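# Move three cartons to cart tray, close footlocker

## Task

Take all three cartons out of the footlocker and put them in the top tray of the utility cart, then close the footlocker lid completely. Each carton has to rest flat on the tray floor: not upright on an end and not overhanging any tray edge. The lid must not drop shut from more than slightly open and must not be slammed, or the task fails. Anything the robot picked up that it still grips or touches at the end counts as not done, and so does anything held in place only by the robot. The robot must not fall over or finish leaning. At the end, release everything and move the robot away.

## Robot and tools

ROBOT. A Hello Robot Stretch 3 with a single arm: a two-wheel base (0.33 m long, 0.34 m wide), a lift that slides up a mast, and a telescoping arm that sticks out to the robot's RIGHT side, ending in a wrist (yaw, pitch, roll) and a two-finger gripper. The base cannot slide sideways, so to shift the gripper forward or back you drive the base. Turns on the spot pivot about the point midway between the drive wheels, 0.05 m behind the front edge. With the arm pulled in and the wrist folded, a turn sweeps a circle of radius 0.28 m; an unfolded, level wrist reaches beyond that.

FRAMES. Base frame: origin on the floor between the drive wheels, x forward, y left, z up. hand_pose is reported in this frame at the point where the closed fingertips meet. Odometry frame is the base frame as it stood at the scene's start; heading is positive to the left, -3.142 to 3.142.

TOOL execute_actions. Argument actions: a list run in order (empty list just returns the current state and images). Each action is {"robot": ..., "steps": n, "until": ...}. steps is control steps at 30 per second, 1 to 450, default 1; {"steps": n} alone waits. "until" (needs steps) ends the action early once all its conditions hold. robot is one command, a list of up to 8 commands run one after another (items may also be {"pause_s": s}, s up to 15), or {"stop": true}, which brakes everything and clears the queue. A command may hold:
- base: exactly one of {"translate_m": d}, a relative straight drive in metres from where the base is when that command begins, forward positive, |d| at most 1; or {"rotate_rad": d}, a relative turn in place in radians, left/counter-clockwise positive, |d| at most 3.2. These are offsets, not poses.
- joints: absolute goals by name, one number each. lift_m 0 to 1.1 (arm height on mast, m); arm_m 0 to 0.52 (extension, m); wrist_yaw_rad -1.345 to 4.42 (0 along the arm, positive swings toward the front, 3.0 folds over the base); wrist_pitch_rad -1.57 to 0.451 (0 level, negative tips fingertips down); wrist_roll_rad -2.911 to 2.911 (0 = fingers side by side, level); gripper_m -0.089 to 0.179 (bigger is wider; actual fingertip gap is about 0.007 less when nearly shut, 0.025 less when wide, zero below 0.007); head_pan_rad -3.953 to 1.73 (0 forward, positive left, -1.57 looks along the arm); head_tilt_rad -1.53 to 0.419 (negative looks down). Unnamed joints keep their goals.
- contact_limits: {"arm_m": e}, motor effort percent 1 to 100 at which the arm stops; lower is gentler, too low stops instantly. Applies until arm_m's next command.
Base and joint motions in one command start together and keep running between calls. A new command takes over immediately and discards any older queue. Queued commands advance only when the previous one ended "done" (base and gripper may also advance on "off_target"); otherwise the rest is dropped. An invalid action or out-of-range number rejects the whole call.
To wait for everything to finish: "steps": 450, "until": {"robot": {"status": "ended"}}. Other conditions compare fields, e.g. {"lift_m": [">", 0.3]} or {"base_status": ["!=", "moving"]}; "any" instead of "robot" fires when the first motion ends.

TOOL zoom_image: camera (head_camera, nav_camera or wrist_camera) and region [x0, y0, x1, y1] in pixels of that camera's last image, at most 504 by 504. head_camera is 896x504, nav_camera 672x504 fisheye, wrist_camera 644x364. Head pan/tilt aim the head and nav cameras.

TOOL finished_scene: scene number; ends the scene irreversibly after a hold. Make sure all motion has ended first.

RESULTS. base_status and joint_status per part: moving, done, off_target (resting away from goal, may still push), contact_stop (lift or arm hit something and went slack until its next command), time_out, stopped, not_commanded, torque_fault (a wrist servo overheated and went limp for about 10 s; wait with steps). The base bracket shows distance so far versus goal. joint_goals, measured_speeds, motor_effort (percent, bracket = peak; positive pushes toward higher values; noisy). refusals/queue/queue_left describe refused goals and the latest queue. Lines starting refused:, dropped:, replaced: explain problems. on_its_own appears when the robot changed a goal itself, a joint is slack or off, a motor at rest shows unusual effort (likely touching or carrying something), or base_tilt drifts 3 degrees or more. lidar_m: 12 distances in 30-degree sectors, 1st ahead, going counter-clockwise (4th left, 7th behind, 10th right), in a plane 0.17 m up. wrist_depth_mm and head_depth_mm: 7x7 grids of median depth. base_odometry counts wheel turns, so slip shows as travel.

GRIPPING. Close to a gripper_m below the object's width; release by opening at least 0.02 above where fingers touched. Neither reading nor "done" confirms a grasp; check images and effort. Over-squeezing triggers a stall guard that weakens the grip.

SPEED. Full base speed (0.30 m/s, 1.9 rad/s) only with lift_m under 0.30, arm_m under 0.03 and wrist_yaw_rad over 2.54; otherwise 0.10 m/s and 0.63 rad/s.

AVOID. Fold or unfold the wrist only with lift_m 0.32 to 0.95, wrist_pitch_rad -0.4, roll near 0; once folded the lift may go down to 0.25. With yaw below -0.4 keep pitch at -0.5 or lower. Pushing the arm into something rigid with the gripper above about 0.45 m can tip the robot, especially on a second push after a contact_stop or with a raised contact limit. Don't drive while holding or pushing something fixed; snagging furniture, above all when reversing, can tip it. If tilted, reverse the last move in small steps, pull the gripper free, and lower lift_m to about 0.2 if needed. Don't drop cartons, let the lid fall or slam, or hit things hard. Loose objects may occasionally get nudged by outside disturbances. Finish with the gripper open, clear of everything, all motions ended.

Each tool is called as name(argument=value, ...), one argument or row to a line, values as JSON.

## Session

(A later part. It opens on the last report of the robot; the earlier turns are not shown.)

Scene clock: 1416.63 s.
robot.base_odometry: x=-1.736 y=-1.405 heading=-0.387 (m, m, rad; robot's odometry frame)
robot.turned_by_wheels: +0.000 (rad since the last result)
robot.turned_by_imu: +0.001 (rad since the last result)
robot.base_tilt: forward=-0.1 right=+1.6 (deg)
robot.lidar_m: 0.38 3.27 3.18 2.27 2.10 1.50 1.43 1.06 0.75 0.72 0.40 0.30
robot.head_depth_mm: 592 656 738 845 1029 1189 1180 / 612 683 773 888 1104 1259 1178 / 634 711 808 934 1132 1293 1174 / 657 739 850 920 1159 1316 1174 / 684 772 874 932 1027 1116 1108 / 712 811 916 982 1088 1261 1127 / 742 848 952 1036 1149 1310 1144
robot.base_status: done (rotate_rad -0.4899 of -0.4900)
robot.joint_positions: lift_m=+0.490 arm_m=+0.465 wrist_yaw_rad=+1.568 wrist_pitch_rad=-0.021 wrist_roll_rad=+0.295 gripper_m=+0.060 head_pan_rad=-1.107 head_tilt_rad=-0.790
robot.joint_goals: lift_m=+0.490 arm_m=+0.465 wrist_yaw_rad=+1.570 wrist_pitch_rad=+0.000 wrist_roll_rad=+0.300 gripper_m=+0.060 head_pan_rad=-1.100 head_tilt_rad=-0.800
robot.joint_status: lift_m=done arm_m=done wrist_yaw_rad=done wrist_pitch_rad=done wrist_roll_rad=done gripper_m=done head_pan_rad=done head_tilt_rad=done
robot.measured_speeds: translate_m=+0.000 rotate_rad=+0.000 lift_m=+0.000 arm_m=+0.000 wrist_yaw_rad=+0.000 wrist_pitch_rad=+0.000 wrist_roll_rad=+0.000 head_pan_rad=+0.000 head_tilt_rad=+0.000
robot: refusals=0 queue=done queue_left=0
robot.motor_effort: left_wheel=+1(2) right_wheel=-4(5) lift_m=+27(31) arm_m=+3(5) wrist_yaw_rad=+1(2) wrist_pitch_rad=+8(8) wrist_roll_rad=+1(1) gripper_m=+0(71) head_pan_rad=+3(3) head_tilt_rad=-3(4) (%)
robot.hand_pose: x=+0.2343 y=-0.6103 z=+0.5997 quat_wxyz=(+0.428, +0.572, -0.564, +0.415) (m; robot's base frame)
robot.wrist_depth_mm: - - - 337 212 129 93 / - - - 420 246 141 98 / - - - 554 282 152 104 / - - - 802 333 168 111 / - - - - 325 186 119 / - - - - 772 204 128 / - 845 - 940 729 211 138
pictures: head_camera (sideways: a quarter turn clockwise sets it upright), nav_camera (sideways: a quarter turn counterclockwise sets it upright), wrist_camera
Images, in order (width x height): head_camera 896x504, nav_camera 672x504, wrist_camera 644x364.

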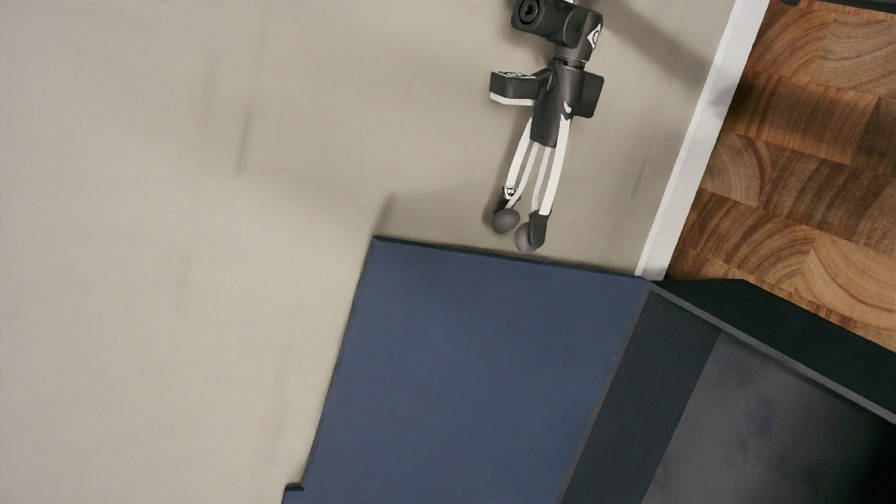

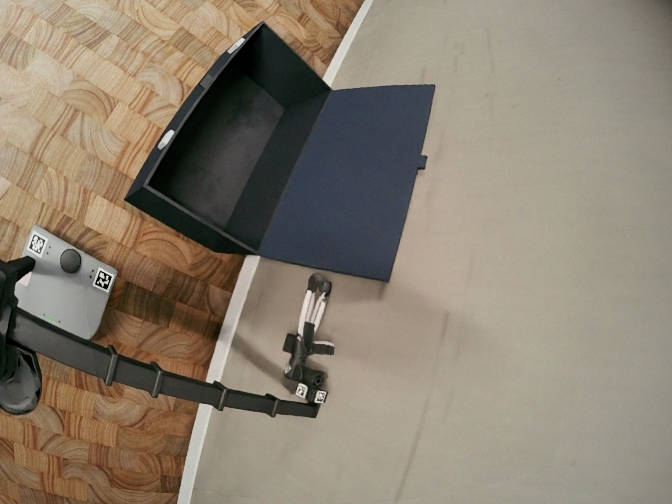

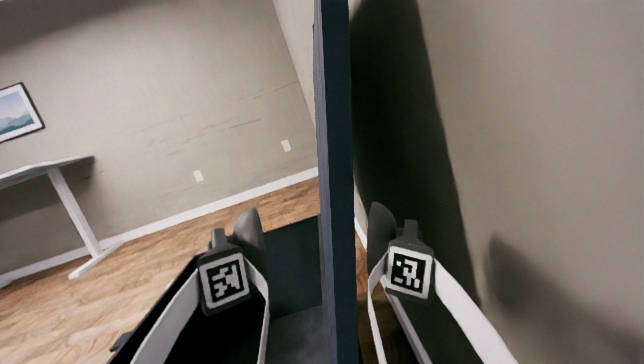

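execute_actions(
  actions=[
    {"robot":[{"joints":{"arm_m":0.482}},{"base":{"translate_m":0.085}}],"steps":450,"until":{"robot":{"status":"ended"}}},
  ],
)

Scene clock: 1426.80 s.
robot.base_odometry: x=-1.657 y=-1.437 heading=-0.387 (m, m, rad; robot's odometry frame)
robot.turned_by_wheels: +0.000 (rad since the last result)
robot.turned_by_imu: +0.001 (rad since the last result)
robot.base_tilt: forward=+0.0 right=+1.7 (deg)
robot.lidar_m: 0.38 3.21 3.17 2.30 2.23 1.59 1.51 1.05 0.75 0.72 0.28 0.22
robot.head_depth_mm: 588 653 735 842 1019 1188 1175 / 608 679 769 878 1088 1247 1179 / 630 706 806 879 1126 1283 1171 / 654 734 842 886 978 1085 1132 / 680 771 874 932 1027 1225 1130 / 706 807 912 985 1089 1259 1149 / 737 846 952 1040 1157 1306 1146
robot.base_status: done (translate_m +0.0850 of +0.0850)
robot.joint_positions: lift_m=+0.490 arm_m=+0.482 wrist_yaw_rad=+1.568 wrist_pitch_rad=-0.021 wrist_roll_rad=+0.295 gripper_m=+0.060 head_pan_rad=-1.107 head_tilt_rad=-0.790
robot.joint_goals: lift_m=+0.490 arm_m=+0.482 wrist_yaw_rad=+1.570 wrist_pitch_rad=+0.000 wrist_roll_rad=+0.300 gripper_m=+0.060 head_pan_rad=-1.100 head_tilt_rad=-0.800
robot.joint_status: lift_m=done arm_m=done wrist_yaw_rad=done wrist_pitch_rad=done wrist_roll_rad=done gripper_m=done head_pan_rad=done head_tilt_rad=done
robot.measured_speeds: translate_m=+0.000 rotate_rad=+0.000 lift_m=+0.000 arm_m=+0.000 wrist_yaw_rad=+0.000 wrist_pitch_rad=+0.000 wrist_roll_rad=+0.000 head_pan_rad=+0.000 head_tilt_rad=+0.000
robot: refusals=0 queue=done queue_left=0
robot.motor_effort: left_wheel=+1(5) right_wheel=-4(6) lift_m=+27(27) arm_m=+3(2) wrist_yaw_rad=+2(1) wrist_pitch_rad=+8(8) wrist_roll_rad=+1(1) gripper_m=+0(0) head_pan_rad=+3(3) head_tilt_rad=-4(5) (%)
robot.hand_pose: x=+0.2343 y=-0.6273 z=+0.5997 quat_wxyz=(+0.428, +0.572, -0.564, +0.415) (m; robot's base frame)
robot.wrist_depth_mm: - - - 262 165 100 72 / - - - 327 190 109 76 / - - - 121 220 119 81 / - - - 543 260 130 86 / - - - 967 252 144 92 / - - - - 591 158 99 / - - - 840 584 162 107
pictures: head_camera (sideways: a quarter turn clockwise sets it upright), nav_camera (sideways: a quarter turn counterclockwise sets it upright), wrist_camera
Images, in order (width x height): head_camera 896x504, nav_camera 672x504, wrist_camera 644x364.

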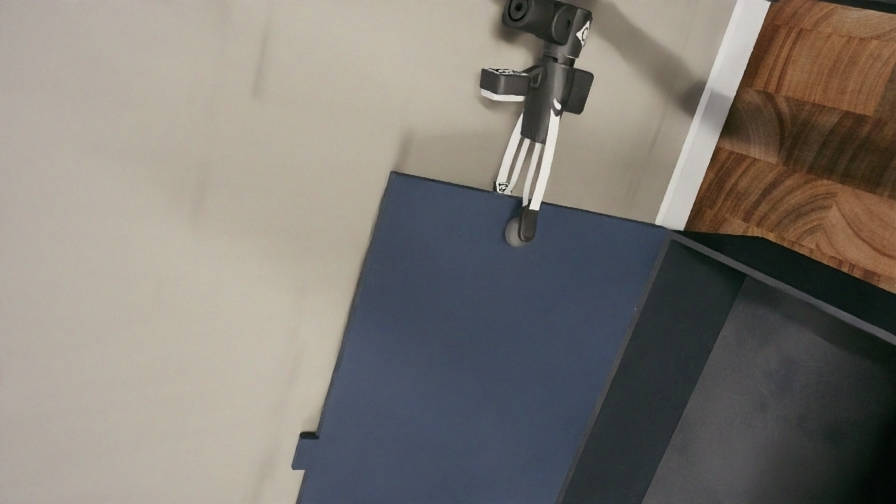

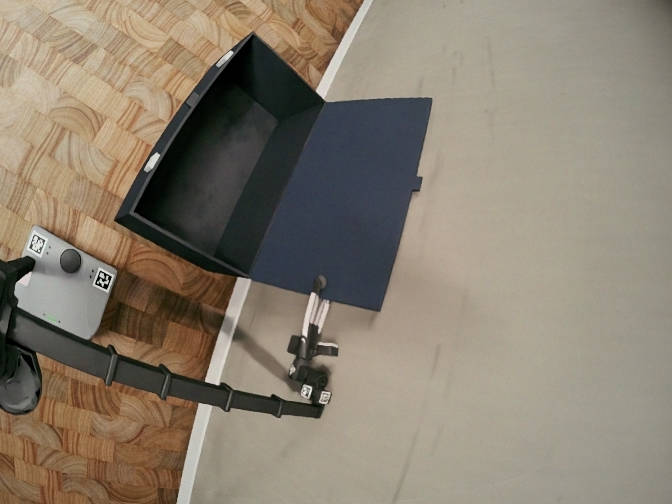

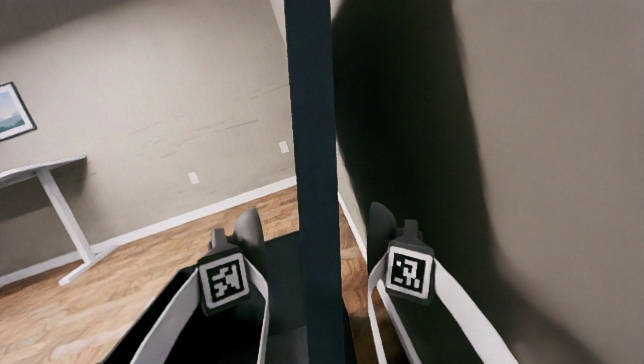

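execute_actions(
  actions=[
    {"robot":[{"joints":{"gripper_m":0.035}},{"joints":{"arm_m":0.437,"lift_m":0.543,"wrist_roll_rad":0.1}},{"joints":{"arm_m":0.42,"lift_m":0.605,"wrist_roll_rad":0.04}},{"joints":{"gripper_m":0.015}}],"steps":450,"until":{"robot":{"status":"ended"}}},
  ],
)

Scene clock: 1447.97 s.
robot.base_odometry: x=-1.657 y=-1.437 heading=-0.387 (m, m, rad; robot's odometry frame)
robot.turned_by_wheels: +0.000 (rad since the last result)
robot.turned_by_imu: +0.002 (rad since the last result)
robot.base_tilt: forward=+0.0 right=+1.7 (deg)
robot.lidar_m: 0.38 3.20 3.21 2.28 2.23 1.59 1.51 1.05 0.75 0.72 0.28 0.22
robot.head_depth_mm: 589 653 738 832 1022 1187 1179 / 609 680 769 866 1072 1257 1174 / 630 707 805 912 1111 1293 1177 / 656 734 841 789 910 1090 1131 / 680 768 888 827 983 1225 1128 / 710 804 925 873 1066 1251 1146 / 736 844 943 938 1141 1311 1143
robot.base_status: done (translate_m +0.0850 of +0.0850)
robot.joint_positions: lift_m=+0.605 arm_m=+0.420 wrist_yaw_rad=+1.566 wrist_pitch_rad=-0.024 wrist_roll_rad=+0.046 gripper_m=+0.015 head_pan_rad=-1.107 head_tilt_rad=-0.790
robot.joint_goals: lift_m=+0.605 arm_m=+0.420 wrist_yaw_rad=+1.570 wrist_pitch_rad=+0.000 wrist_roll_rad=+0.040 gripper_m=+0.015 head_pan_rad=-1.100 head_tilt_rad=-0.800
robot.joint_status: lift_m=done arm_m=done wrist_yaw_rad=done wrist_pitch_rad=done wrist_roll_rad=done gripper_m=done head_pan_rad=done head_tilt_rad=done
robot.measured_speeds: translate_m=+0.000 rotate_rad=+0.000 lift_m=+0.000 arm_m=+0.000 wrist_yaw_rad=+0.000 wrist_pitch_rad=+0.000 wrist_roll_rad=+0.000 head_pan_rad=+0.000 head_tilt_rad=+0.000
robot: refusals=0 queue=done queue_left=0
robot.motor_effort: left_wheel=+3(3) right_wheel=-10(10) lift_m=+53(58) arm_m=-4(5) wrist_yaw_rad=+4(18) wrist_pitch_rad=+10(17) wrist_roll_rad=-2(4) gripper_m=-4(77) head_pan_rad=+3(3) head_tilt_rad=-5(5) (%)
robot.hand_pose: x=+0.2342 y=-0.5666 z=+0.7130 quat_wxyz=(+0.496, +0.516, -0.506, +0.481) (m; robot's base frame)
robot.wrist_depth_mm: - - - - 395 223 155 / - - - - 408 228 158 / - - - 835 426 233 159 / - - - 921 452 239 163 / - - - 128 420 246 164 / - - - 134 381 250 167 / - 844 - - 592 256 170
pictures: head_camera (sideways: a quarter turn clockwise sets it upright), nav_camera (sideways: a quarter turn counterclockwise sets it upright), wrist_camera
Images, in order (width x height): head_camera 896x504, nav_camera 672x504, wrist_camera 644x364.

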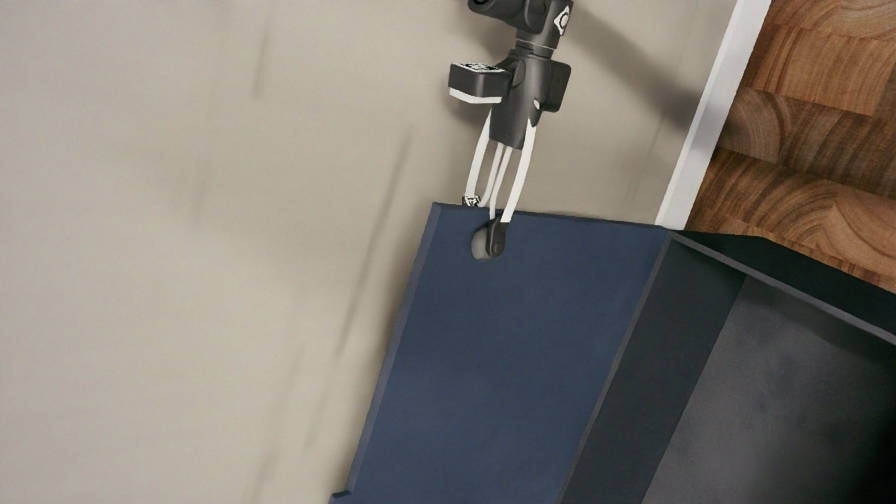

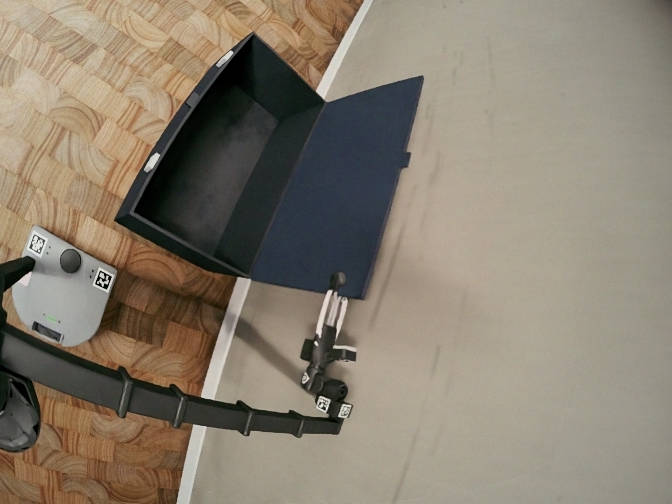

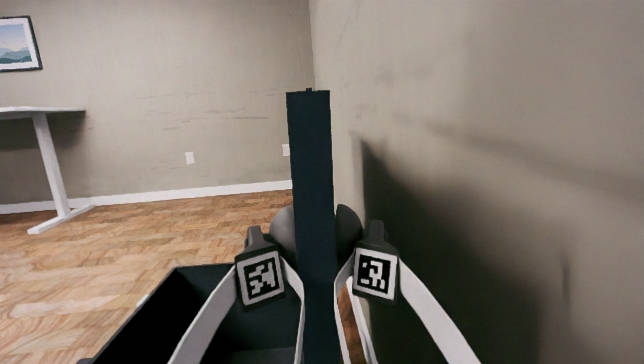

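execute_actions(
  actions=[
    {"robot":[{"joints":{"gripper_m":0.01}},{"joints":{"arm_m":0.335,"lift_m":0.597,"wrist_roll_rad":-0.2}},{"joints":{"arm_m":0.261,"lift_m":0.574,"wrist_roll_rad":-0.4}},{"joints":{"arm_m":0.193,"lift_m":0.539,"wrist_roll_rad":-0.6,"head_pan_rad":-0.8,"head_tilt_rad":-1.0}}],"steps":450,"until":{"robot":{"status":"ended"}}},
  ],
)

Scene clock: 1470.90 s.
robot.base_odometry: x=-1.657 y=-1.437 heading=-0.386 (m, m, rad; robot's odometry frame)
robot.turned_by_wheels: +0.000 (rad since the last result)
robot.turned_by_imu: +0.002 (rad since the last result)
robot.base_tilt: forward=+0.0 right=+1.7 (deg)
robot.lidar_m: 0.38 3.20 3.19 2.29 2.23 1.59 1.51 1.05 0.75 0.71 0.28 0.22
robot.head_depth_mm: 686 773 886 1037 1220 1217 1126 / 731 835 966 1152 1307 1232 1120 / 786 907 1068 1245 1140 1217 1129 / 852 995 1188 1013 1329 1167 1117 / 928 1096 1323 925 1348 1209 1083 / 1020 1226 1359 1461 1336 1206 1111 / 1125 1388 1048 1476 1327 1205 1107
robot.base_status: done (translate_m +0.0850 of +0.0850)
robot.joint_positions: lift_m=+0.539 arm_m=+0.193 wrist_yaw_rad=+1.580 wrist_pitch_rad=-0.052 wrist_roll_rad=-0.599 gripper_m=+0.010 head_pan_rad=-0.807 head_tilt_rad=-0.987
robot.joint_goals: lift_m=+0.539 arm_m=+0.193 wrist_yaw_rad=+1.570 wrist_pitch_rad=+0.000 wrist_roll_rad=-0.600 gripper_m=+0.010 head_pan_rad=-0.800 head_tilt_rad=-1.000
robot.joint_status: lift_m=done arm_m=done wrist_yaw_rad=done wrist_pitch_rad=done wrist_roll_rad=done gripper_m=done head_pan_rad=done head_tilt_rad=done
robot.measured_speeds: translate_m=+0.000 rotate_rad=+0.000 lift_m=+0.000 arm_m=+0.000 wrist_yaw_rad=+0.000 wrist_pitch_rad=+0.000 wrist_roll_rad=+0.000 head_pan_rad=+0.000 head_tilt_rad=+0.000
robot: refusals=0 queue=done queue_left=0
robot.motor_effort: left_wheel=+5(5) right_wheel=-14(14) lift_m=+31(55) arm_m=-3(3) wrist_yaw_rad=-11(35) wrist_pitch_rad=+21(22) wrist_roll_rad=-1(5) gripper_m=-9(37) head_pan_rad=+3(24) head_tilt_rad=-5(22) (%)
robot.hand_pose: x=+0.2333 y=-0.3360 z=+0.6407 quat_wxyz=(+0.631, +0.348, -0.312, +0.619) (m; robot's base frame)
robot.wrist_depth_mm: - - - - - - 665 / - - - - - 905 598 / - - - 185 - 768 538 / - - - 135 - 679 484 / 913 706 961 130 878 583 435 / 458 849 - 137 684 522 401 / 545 727 948 791 691 474 372
pictures: head_camera (sideways: a quarter turn clockwise sets it upright), nav_camera (sideways: a quarter turn counterclockwise sets it upright), wrist_camera
Images, in order (width x height): head_camera 896x504, nav_camera 672x504, wrist_camera 644x364.

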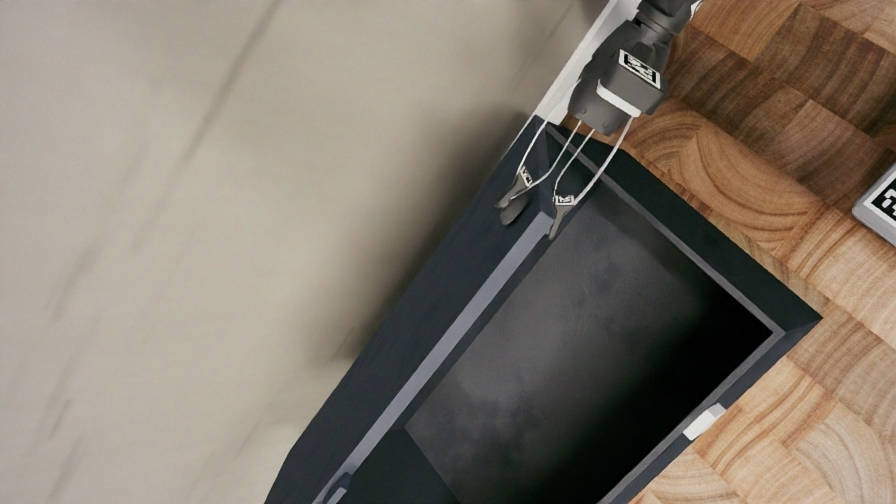

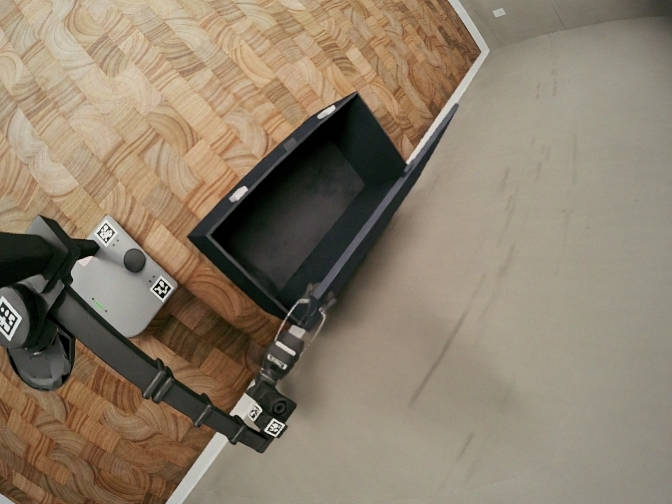

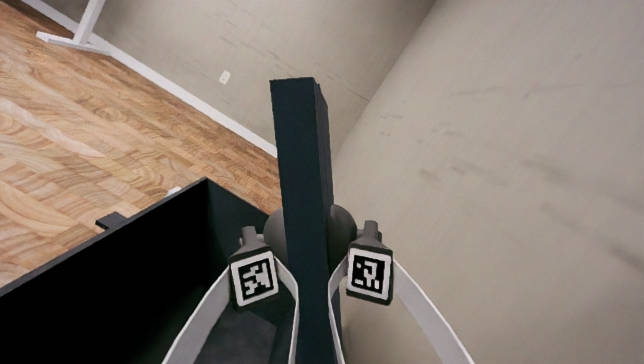

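execute_actions(
  actions=[
    {"robot":[{"joints":{"arm_m":0.134,"lift_m":0.495,"wrist_roll_rad":-0.87}},{"joints":{"arm_m":0.086,"lift_m":0.44,"wrist_roll_rad":-1.07}},{"joints":{"arm_m":0.050,"lift_m":0.375,"wrist_roll_rad":-1.27,"head_pan_rad":-0.6,"head_tilt_rad":-1.2}}],"steps":450,"until":{"robot":{"status":"ended"}}},
  ],
)

Scene clock: 1482.37 s.
robot.base_odometry: x=-1.657 y=-1.437 heading=-0.387 (m, m, rad; robot's odometry frame)
robot.turned_by_wheels: +0.000 (rad since the last result)
robot.turned_by_imu: +0.001 (rad since the last result)
robot.base_tilt: forward=+0.0 right=+1.7 (deg)
robot.lidar_m: 0.38 3.20 3.19 2.29 2.22 1.59 1.51 1.05 0.75 0.71 0.28 0.22
robot.head_depth_mm: 839 957 1119 1301 1282 1209 1099 / 927 1077 1244 998 1279 1163 - / 1040 1230 1066 929 1232 1187 - / 1181 1314 1019 885 1042 1195 - / 1362 1142 980 861 1232 1184 - / 1571 1092 942 1141 1264 1178 1105 / 1776 1040 959 1346 1261 1176 1097
robot.base_status: done (translate_m +0.0850 of +0.0850)
robot.joint_positions: lift_m=+0.375 arm_m=+0.050 wrist_yaw_rad=+1.563 wrist_pitch_rad=-0.081 wrist_roll_rad=-1.268 gripper_m=+0.010 head_pan_rad=-0.607 head_tilt_rad=-1.185
robot.joint_goals: lift_m=+0.375 arm_m=+0.050 wrist_yaw_rad=+1.570 wrist_pitch_rad=+0.000 wrist_roll_rad=-1.270 gripper_m=+0.010 head_pan_rad=-0.600 head_tilt_rad=-1.200
robot.joint_status: lift_m=done arm_m=done wrist_yaw_rad=done wrist_pitch_rad=done wrist_roll_rad=done gripper_m=done head_pan_rad=done head_tilt_rad=done
robot.measured_speeds: translate_m=+0.000 rotate_rad=+0.000 lift_m=+0.000 arm_m=+0.000 wrist_yaw_rad=+0.000 wrist_pitch_rad=+0.000 wrist_roll_rad=+0.000 head_pan_rad=+0.000 head_tilt_rad=+0.000
robot: refusals=0 queue=done queue_left=0
robot.on_its_own: wrist_pitch_rad is at rest, and its effort (+33) is outside its rest range (-20 to +32)
robot.motor_effort: left_wheel=+2(5) right_wheel=-8(14) lift_m=+34(37) arm_m=-4(5) wrist_yaw_rad=+7(38) wrist_pitch_rad=+33(34) wrist_roll_rad=-1(5) gripper_m=-10(11) head_pan_rad=+3(18) head_tilt_rad=-6(19) (%)
robot.hand_pose: x=+0.2321 y=-0.1972 z=+0.4692 quat_wxyz=(+0.706, +0.135, -0.078, +0.691) (m; robot's base frame)
robot.wrist_depth_mm: 653 971 - - - - - / 607 870 - - - - - / 547 317 934 134 - - - / 332 685 983 135 - - - / 496 663 979 134 - - 912 / 490 622 816 139 929 846 748 / 158 568 725 556 791 693 613
pictures: head_camera (sideways: a quarter turn clockwise sets it upright), nav_camera (sideways: a quarter turn counterclockwise sets it upright), wrist_camera
Images, in order (width x height): head_camera 896x504, nav_camera 672x504, wrist_camera 644x364.

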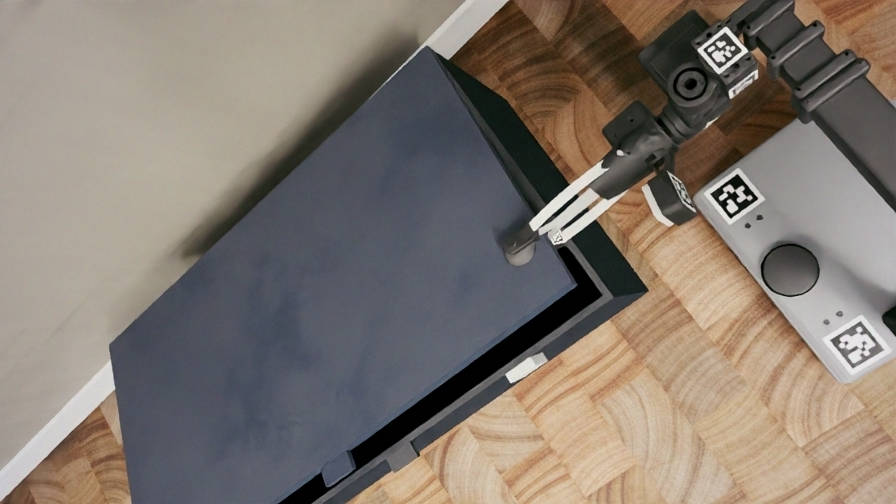

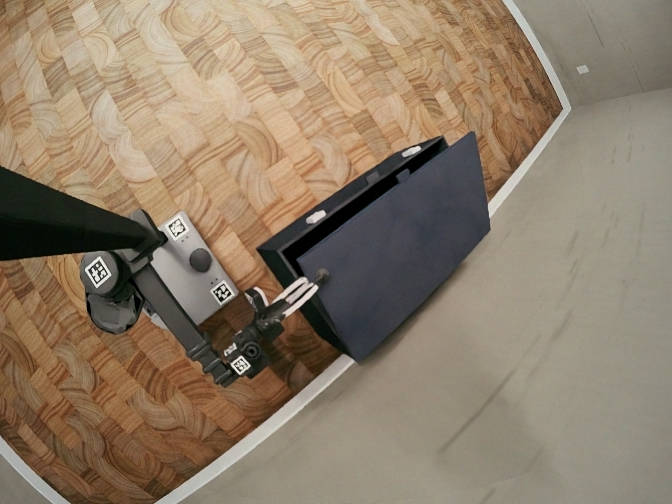

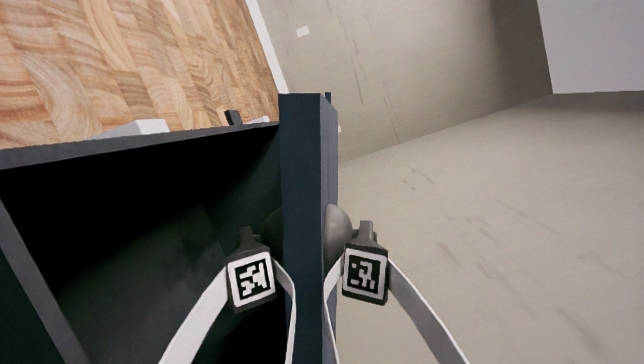

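execute_actions(
  actions=[
    {"robot":[{"joints":{"arm_m":0.033,"lift_m":0.32,"wrist_roll_rad":-1.42}},{"joints":{"arm_m":0.028,"lift_m":0.29,"wrist_roll_rad":-1.49}}],"steps":200,"until":{"robot":{"status":"ended"}}},
  ],
)

Scene clock: 1522.90 s.
robot.base_odometry: x=-1.657 y=-1.437 heading=-0.387 (m, m, rad; robot's odometry frame)
robot.turned_by_wheels: +0.000 (rad since the last result)
robot.turned_by_imu: +0.001 (rad since the last result)
robot.base_tilt: forward=+0.0 right=+1.6 (deg)
robot.lidar_m: 0.38 3.19 3.19 2.30 2.22 1.59 1.51 1.05 0.75 0.71 0.28 0.22
robot.head_depth_mm: 837 956 1118 1302 1283 1196 1101 / 928 1072 1239 1017 1279 - - / 1036 1231 1079 980 1230 - - / 1185 1314 1065 966 921 1197 - / 1360 1172 1055 961 933 1181 - / 1621 1155 1040 979 1264 1178 1102 / 1763 1143 1045 1346 1259 1168 1099
robot.base_status: done (translate_m +0.0850 of +0.0850)
robot.joint_positions: lift_m=+0.290 arm_m=+0.028 wrist_yaw_rad=+1.559 wrist_pitch_rad=-0.081 wrist_roll_rad=-1.489 gripper_m=+0.010 head_pan_rad=-0.607 head_tilt_rad=-1.185
robot.joint_goals: lift_m=+0.290 arm_m=+0.028 wrist_yaw_rad=+1.570 wrist_pitch_rad=+0.000 wrist_roll_rad=-1.490 gripper_m=+0.010 head_pan_rad=-0.600 head_tilt_rad=-1.200
robot.joint_status: lift_m=done arm_m=done wrist_yaw_rad=done wrist_pitch_rad=done wrist_roll_rad=done gripper_m=done head_pan_rad=done head_tilt_rad=done
robot.measured_speeds: translate_m=+0.000 rotate_rad=+0.000 lift_m=+0.000 arm_m=+0.000 wrist_yaw_rad=+0.000 wrist_pitch_rad=+0.000 wrist_roll_rad=+0.000 head_pan_rad=+0.000 head_tilt_rad=+0.000
robot: refusals=0 queue=done queue_left=0
robot.on_its_own: wrist_pitch_rad is at rest, and its effort (+33) is outside its rest range (-20 to +32)
robot.motor_effort: left_wheel=+0(1) right_wheel=-5(8) lift_m=+34(34) arm_m=-4(3) wrist_yaw_rad=+12(23) wrist_pitch_rad=+33(34) wrist_roll_rad=+0(3) gripper_m=-10(11) head_pan_rad=+3(3) head_tilt_rad=-6(6) (%)
robot.hand_pose: x=+0.2321 y=-0.1760 z=+0.3842 quat_wxyz=(+0.711, +0.058, +0.000, +0.701) (m; robot's base frame)
robot.wrist_depth_mm: 457 673 - - - - - / 450 652 - - - - - / 132 129 344 151 - - - / 134 132 919 148 - - - / 140 138 889 134 - - - / 145 142 141 139 - - 945 / 150 148 637 372 845 809 771
pictures: head_camera (sideways: a quarter turn clockwise sets it upright), nav_camera (sideways: a quarter turn counterclockwise sets it upright), wrist_camera
Images, in order (width x height): head_camera 896x504, nav_camera 672x504, wrist_camera 644x364.

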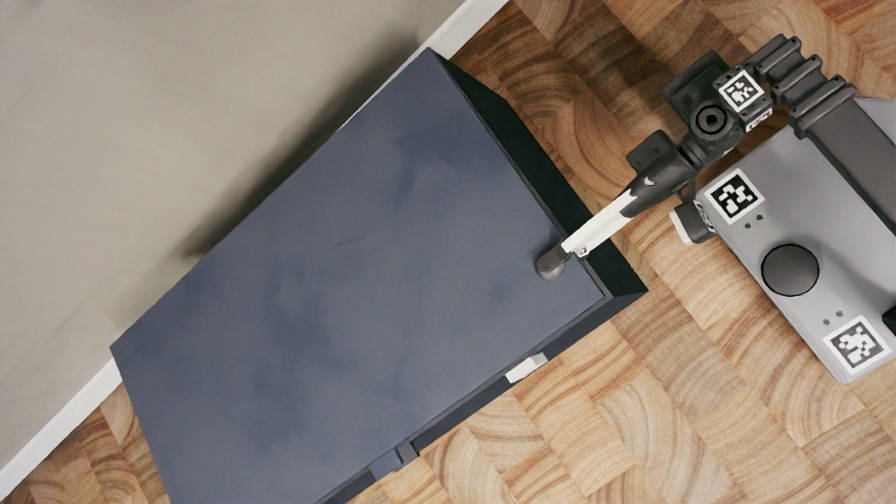

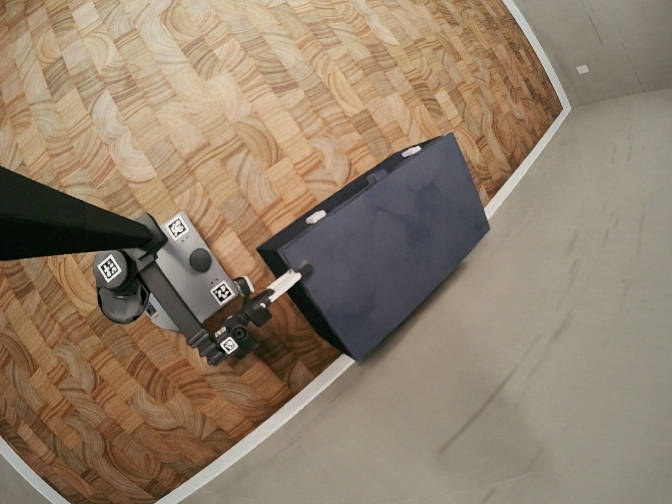

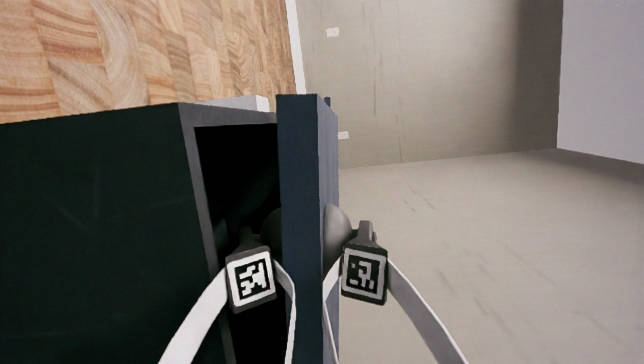

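execute_actions(
  actions=[
    {"robot":[{"joints":{"gripper_m":0.04,"wrist_roll_rad":-1.52}},{"base":{"translate_m":-0.025}},{"joints":{"lift_m":0.278}}],"steps":200,"until":{"robot":{"status":"ended"}}},
  ],
)

Scene clock: 1539.23 s.
robot.base_odometry: x=-1.680 y=-1.427 heading=-0.387 (m, m, rad; robot's odometry frame)
robot.turned_by_wheels: +0.000 (rad since the last result)
robot.turned_by_imu: +0.001 (rad since the last result)
robot.base_tilt: forward=-0.1 right=+1.6 (deg)
robot.lidar_m: 0.38 3.24 3.17 2.28 2.19 1.56 1.49 1.05 0.75 0.72 0.29 0.23
robot.head_depth_mm: 840 959 1116 1312 1280 1192 1109 / 926 1082 1242 1022 1276 1210 - / 1046 1231 1078 982 1246 - - / 1184 1312 1072 972 956 1193 - / 1371 1176 1063 963 961 1183 - / 1627 1160 1050 984 1263 1173 1102 / 1755 1155 1054 1339 1261 1171 1099
robot.base_status: done (translate_m -0.0250 of -0.0250)
robot.joint_positions: lift_m=+0.278 arm_m=+0.028 wrist_yaw_rad=+1.563 wrist_pitch_rad=-0.043 wrist_roll_rad=-1.521 gripper_m=+0.040 head_pan_rad=-0.607 head_tilt_rad=-1.186
robot.joint_goals: lift_m=+0.278 arm_m=+0.028 wrist_yaw_rad=+1.570 wrist_pitch_rad=+0.000 wrist_roll_rad=-1.520 gripper_m=+0.040 head_pan_rad=-0.600 head_tilt_rad=-1.200
robot.joint_status: lift_m=done arm_m=done wrist_yaw_rad=done wrist_pitch_rad=done wrist_roll_rad=done gripper_m=done head_pan_rad=done head_tilt_rad=done
robot.measured_speeds: translate_m=+0.000 rotate_rad=+0.000 lift_m=+0.000 arm_m=+0.000 wrist_yaw_rad=+0.000 wrist_pitch_rad=+0.000 wrist_roll_rad=+0.000 head_pan_rad=+0.000 head_tilt_rad=+0.000
robot: refusals=0 queue=done queue_left=0
robot.motor_effort: left_wheel=+1(5) right_wheel=-6(23) lift_m=+30(37) arm_m=-3(4) wrist_yaw_rad=+8(12) wrist_pitch_rad=+17(33) wrist_roll_rad=+0(1) gripper_m=-3(80) head_pan_rad=+3(3) head_tilt_rad=-6(6) (%)
robot.hand_pose: x=+0.2336 y=-0.1752 z=+0.3821 quat_wxyz=(+0.710, +0.033, -0.002, +0.703) (m; robot's base frame)
robot.wrist_depth_mm: 462 677 - - - - - / 455 647 - - - - - / 133 131 176 501 - - - / 136 136 954 473 - - - / 141 141 142 147 - - - / 146 146 - 146 - - - / 151 150 152 376 867 812 780
pictures: head_camera (sideways: a quarter turn clockwise sets it upright), nav_camera (sideways: a quarter turn counterclockwise sets it upright), wrist_camera
Images, in order (width x height): head_camera 896x504, nav_camera 672x504, wrist_camera 644x364.

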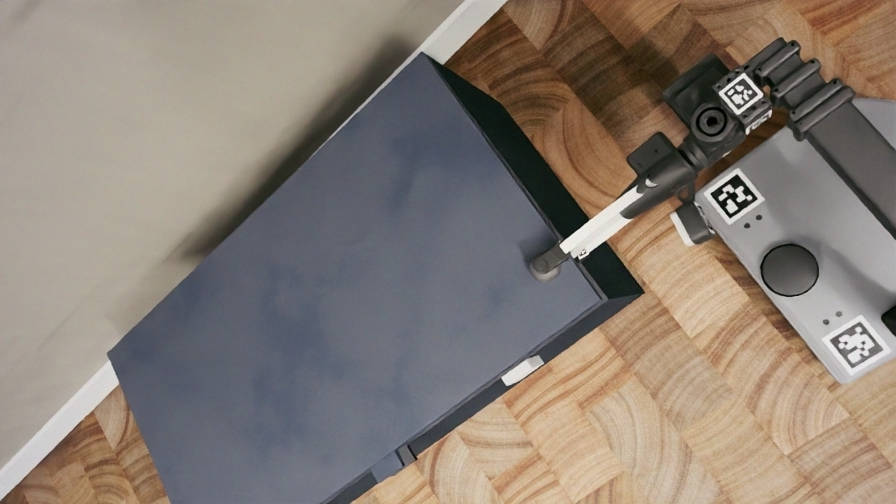

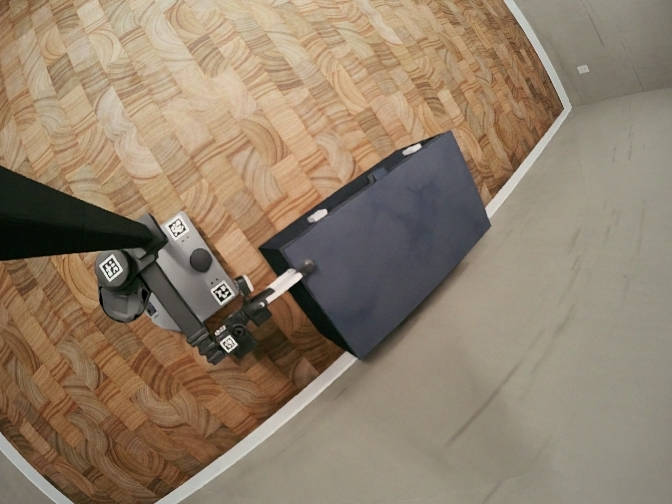

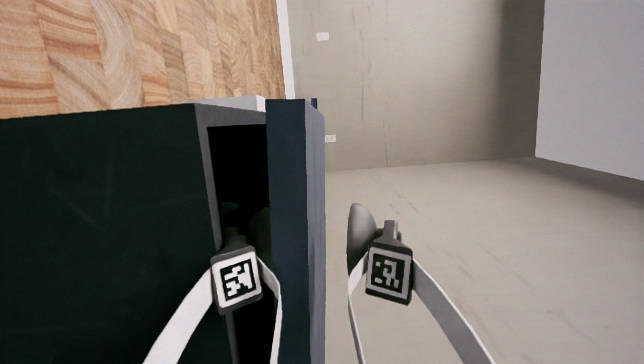

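execute_actions(
  actions=[
    {"robot":[{"joints":{"lift_m":0.295}},{"base":{"translate_m":-0.02}}],"steps":200,"until":{"robot":{"status":"ended"}}},
  ],
)

Scene clock: 1547.57 s.
robot.base_odometry: x=-1.699 y=-1.420 heading=-0.387 (m, m, rad; robot's odometry frame)
robot.turned_by_wheels: +0.000 (rad since the last result)
robot.turned_by_imu: +0.001 (rad since the last result)
robot.base_tilt: forward=+0.0 right=+1.6 (deg)
robot.lidar_m: 0.38 3.25 3.17 2.28 2.16 1.54 1.47 1.06 0.75 0.71 0.32 0.25
robot.head_depth_mm: 842 959 1122 1307 1284 1197 1102 / 932 1080 1247 1033 1271 - - / 1041 1229 1082 991 1255 - - / 1190 1315 1071 973 1091 1195 - / 1367 1172 1059 964 968 1180 - / 1582 1162 1042 979 1263 1179 1103 / 1755 1147 1047 1349 1265 1174 1096
robot.base_status: done (translate_m -0.0200 of -0.0200)
robot.joint_positions: lift_m=+0.294 arm_m=+0.028 wrist_yaw_rad=+1.570 wrist_pitch_rad=-0.064 wrist_roll_rad=-1.521 gripper_m=+0.040 head_pan_rad=-0.607 head_tilt_rad=-1.186
robot.joint_goals: lift_m=+0.295 arm_m=+0.028 wrist_yaw_rad=+1.570 wrist_pitch_rad=+0.000 wrist_roll_rad=-1.520 gripper_m=+0.040 head_pan_rad=-0.600 head_tilt_rad=-1.200
robot.joint_status: lift_m=done arm_m=done wrist_yaw_rad=done wrist_pitch_rad=done wrist_roll_rad=done gripper_m=done head_pan_rad=done head_tilt_rad=done
robot.measured_speeds: translate_m=+0.000 rotate_rad=+0.000 lift_m=+0.000 arm_m=+0.000 wrist_yaw_rad=+0.000 wrist_pitch_rad=+0.000 wrist_roll_rad=+0.000 head_pan_rad=+0.000 head_tilt_rad=+0.000
robot: refusals=0 queue=done queue_left=0
robot.motor_effort: left_wheel=+2(4) right_wheel=-6(13) lift_m=+58(64) arm_m=-3(4) wrist_yaw_rad=+0(8) wrist_pitch_rad=+26(32) wrist_roll_rad=+0(0) gripper_m=-6(9) head_pan_rad=+3(3) head_tilt_rad=-5(7) (%)
robot.hand_pose: x=+0.2328 y=-0.1732 z=+0.3928 quat_wxyz=(+0.707, +0.040, +0.006, +0.706) (m; robot's base frame)
robot.wrist_depth_mm: 465 686 - - - - - / 460 685 - - - - - / 283 154 237 446 - - - / 160 159 965 453 - - - / 165 163 163 226 - - - / 172 170 - 230 - - - / 177 174 178 487 883 834 807
pictures: head_camera (sideways: a quarter turn clockwise sets it upright), nav_camera (sideways: a quarter turn counterclockwise sets it upright), wrist_camera
Images, in order (width x height): head_camera 896x504, nav_camera 672x504, wrist_camera 644x364.

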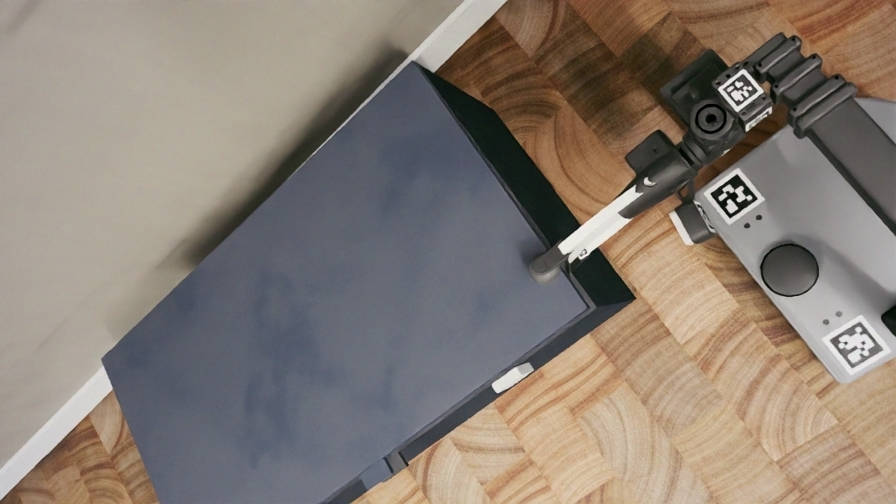

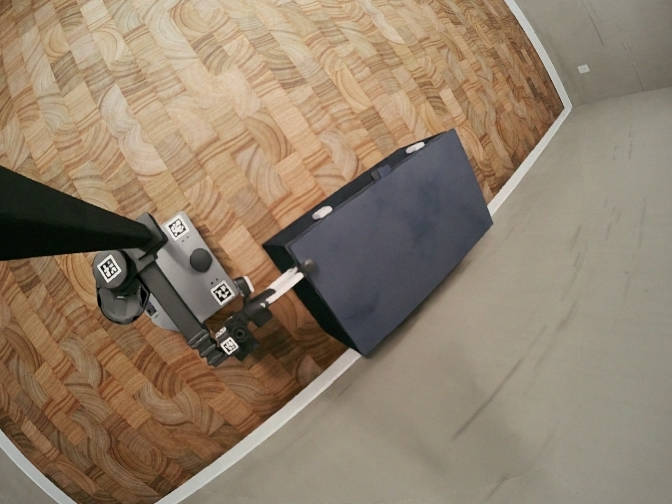

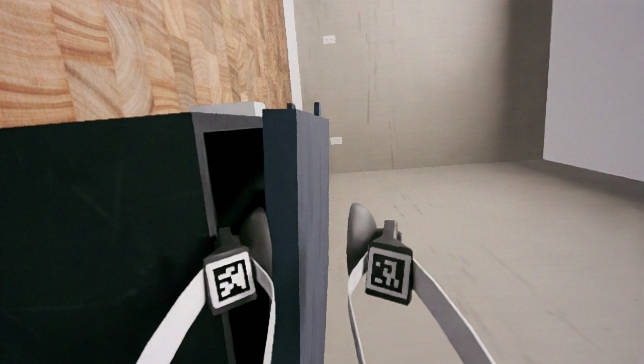

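execute_actions(
  actions=[
    {"robot":{"joints":{"lift_m":0.283}},"steps":100,"until":{"robot":{"status":"ended"}}},
  ],
)

Scene clock: 1555.30 s.
robot.base_odometry: x=-1.699 y=-1.420 heading=-0.387 (m, m, rad; robot's odometry frame)
robot.turned_by_wheels: +0.000 (rad since the last result)
robot.turned_by_imu: +0.001 (rad since the last result)
robot.base_tilt: forward=-0.1 right=+1.6 (deg)
robot.lidar_m: 0.38 3.24 3.19 2.27 2.16 1.54 1.47 1.06 0.75 0.72 0.32 0.24
robot.head_depth_mm: 839 957 1118 1315 1278 1197 1103 / 931 1081 1248 1036 1278 1217 - / 1041 1230 1084 991 1263 - - / 1189 1319 1070 976 1093 1194 - / 1370 1175 1059 961 971 1178 - / 1574 1164 1052 980 1260 1172 1103 / 1764 1151 1051 1336 1262 1174 1099
robot.base_status: done (translate_m -0.0200 of -0.0200)
robot.joint_positions: lift_m=+0.283 arm_m=+0.028 wrist_yaw_rad=+1.571 wrist_pitch_rad=-0.042 wrist_roll_rad=-1.521 gripper_m=+0.040 head_pan_rad=-0.607 head_tilt_rad=-1.186
robot.joint_goals: lift_m=+0.283 arm_m=+0.028 wrist_yaw_rad=+1.570 wrist_pitch_rad=+0.000 wrist_roll_rad=-1.520 gripper_m=+0.040 head_pan_rad=-0.600 head_tilt_rad=-1.200
robot.joint_status: lift_m=done arm_m=done wrist_yaw_rad=done wrist_pitch_rad=done wrist_roll_rad=done gripper_m=done head_pan_rad=done head_tilt_rad=done
robot.measured_speeds: translate_m=+0.000 rotate_rad=+0.000 lift_m=+0.000 arm_m=+0.000 wrist_yaw_rad=+0.000 wrist_pitch_rad=+0.000 wrist_roll_rad=+0.000 head_pan_rad=+0.000 head_tilt_rad=+0.000
robot: refusals=0 queue=done queue_left=0
robot.motor_effort: left_wheel=+1(2) right_wheel=+2(6) lift_m=+28(59) arm_m=-3(4) wrist_yaw_rad=-2(1) wrist_pitch_rad=+17(26) wrist_roll_rad=+0(0) gripper_m=-2(6) head_pan_rad=+3(3) head_tilt_rad=-6(7) (%)
robot.hand_pose: x=+0.2336 y=-0.1729 z=+0.3874 quat_wxyz=(+0.707, +0.032, -0.002, +0.707) (m; robot's base frame)
robot.wrist_depth_mm: 469 690 - - - - - / 470 666 - - - - - / 282 152 288 579 - - - / 156 155 977 578 - - - / 161 161 161 173 - - - / 167 165 166 575 - - - / 172 170 173 581 844 856 812
pictures: head_camera (sideways: a quarter turn clockwise sets it upright), nav_camera (sideways: a quarter turn counterclockwise sets it upright), wrist_camera
Images, in order (width x height): head_camera 896x504, nav_camera 672x504, wrist_camera 644x364.

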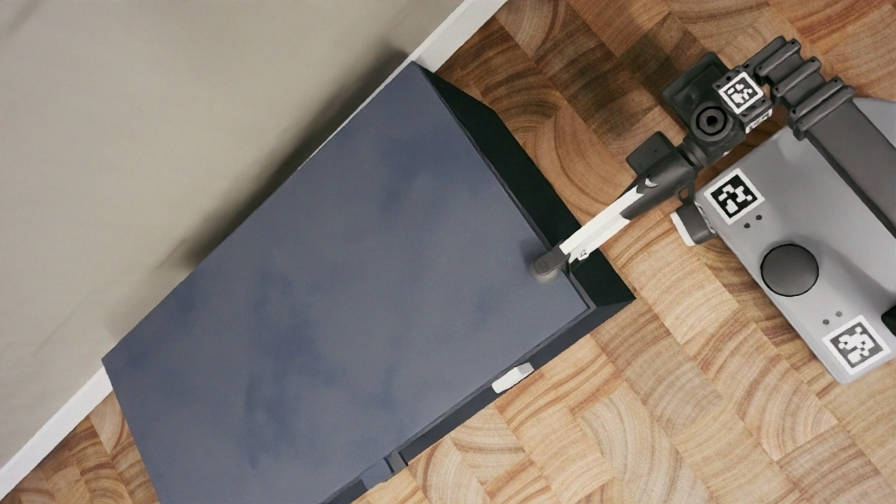

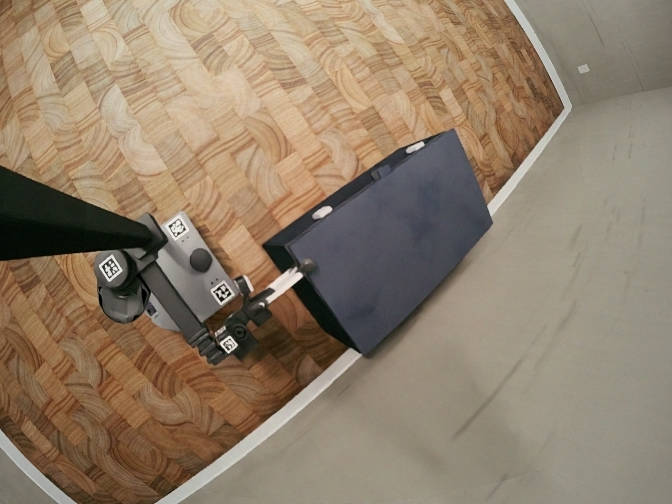

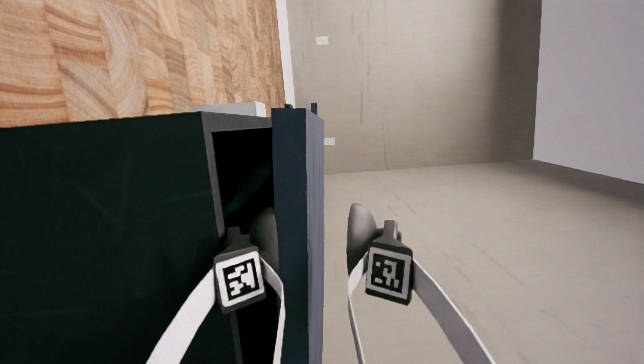

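execute_actions(
  actions=[
    {"robot":{"base":{"translate_m":-0.008}},"steps":100,"until":{"robot":{"status":"ended"}}},
  ],
)

Scene clock: 1560.27 s.
robot.base_odometry: x=-1.706 y=-1.417 heading=-0.387 (m, m, rad; robot's odometry frame)
robot.turned_by_wheels: +0.000 (rad since the last result)
robot.turned_by_imu: +0.001 (rad since the last result)
robot.base_tilt: forward=+0.0 right=+1.6 (deg)
robot.lidar_m: 0.38 3.25 3.17 2.28 2.14 1.53 1.46 1.05 0.75 0.72 0.33 0.25
robot.head_depth_mm: 839 962 1121 1317 1284 1190 1110 / 935 1077 1248 1041 1276 1217 - / 1045 1234 1080 989 1262 - - / 1185 1319 1070 973 1141 1192 - / 1371 1177 1064 965 998 1178 - / 1571 1164 1049 977 1259 1177 1100 / 1756 1148 1054 1337 1256 1176 1098
robot.base_status: done (translate_m -0.0080 of -0.0080)
robot.joint_positions: lift_m=+0.283 arm_m=+0.028 wrist_yaw_rad=+1.571 wrist_pitch_rad=-0.037 wrist_roll_rad=-1.521 gripper_m=+0.040 head_pan_rad=-0.607 head_tilt_rad=-1.186
robot.joint_goals: lift_m=+0.283 arm_m=+0.028 wrist_yaw_rad=+1.570 wrist_pitch_rad=+0.000 wrist_roll_rad=-1.520 gripper_m=+0.040 head_pan_rad=-0.600 head_tilt_rad=-1.200
robot.joint_status: lift_m=done arm_m=done wrist_yaw_rad=done wrist_pitch_rad=done wrist_roll_rad=done gripper_m=done head_pan_rad=done head_tilt_rad=done
robot.measured_speeds: translate_m=+0.000 rotate_rad=+0.000 lift_m=+0.000 arm_m=+0.000 wrist_yaw_rad=+0.000 wrist_pitch_rad=+0.000 wrist_roll_rad=+0.000 head_pan_rad=+0.000 head_tilt_rad=+0.000
robot: refusals=0 queue=done queue_left=0
robot.motor_effort: left_wheel=+1(4) right_wheel=-5(11) lift_m=+30(30) arm_m=-3(3) wrist_yaw_rad=-1(2) wrist_pitch_rad=+15(17) wrist_roll_rad=+0(0) gripper_m=-3(2) head_pan_rad=+3(3) head_tilt_rad=-6(6) (%)
robot.hand_pose: x=+0.2338 y=-0.1729 z=+0.3886 quat_wxyz=(+0.707, +0.031, -0.004, +0.707) (m; robot's base frame)
robot.wrist_depth_mm: 466 699 - - - - - / 466 687 - - - - - / 287 159 273 - - - - / 162 163 169 935 - - - / 169 168 168 230 - - - / 174 175 173 227 - - - / 181 180 181 827 876 858 798
pictures: head_camera (sideways: a quarter turn clockwise sets it upright), nav_camera (sideways: a quarter turn counterclockwise sets it upright), wrist_camera
Images, in order (width x height): head_camera 896x504, nav_camera 672x504, wrist_camera 644x364.

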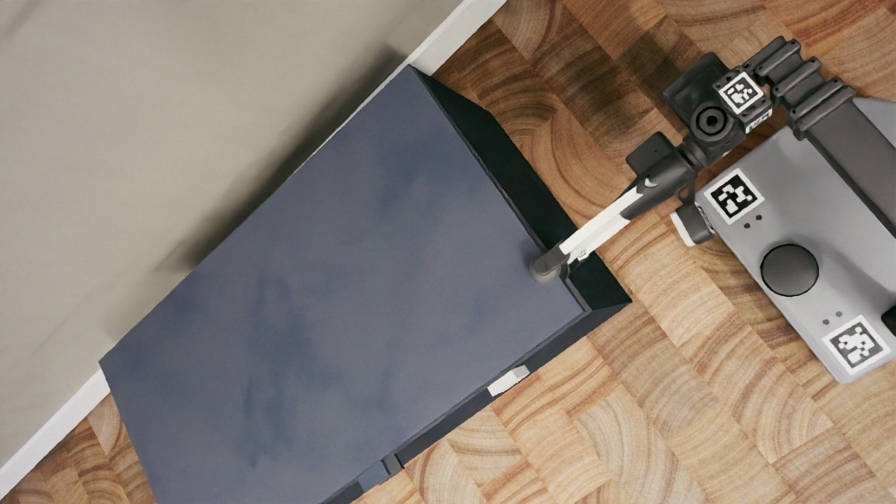

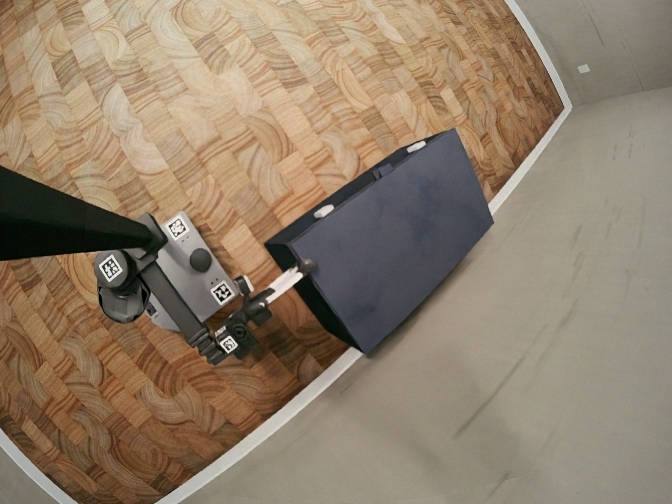

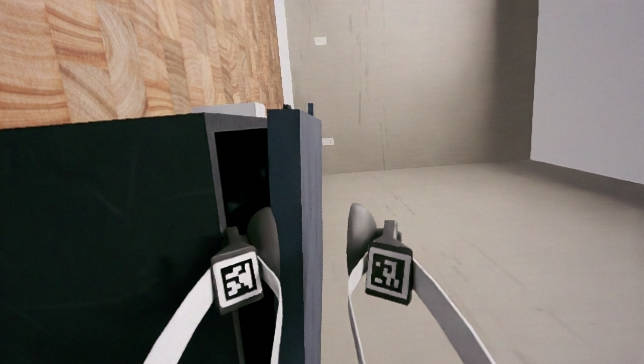

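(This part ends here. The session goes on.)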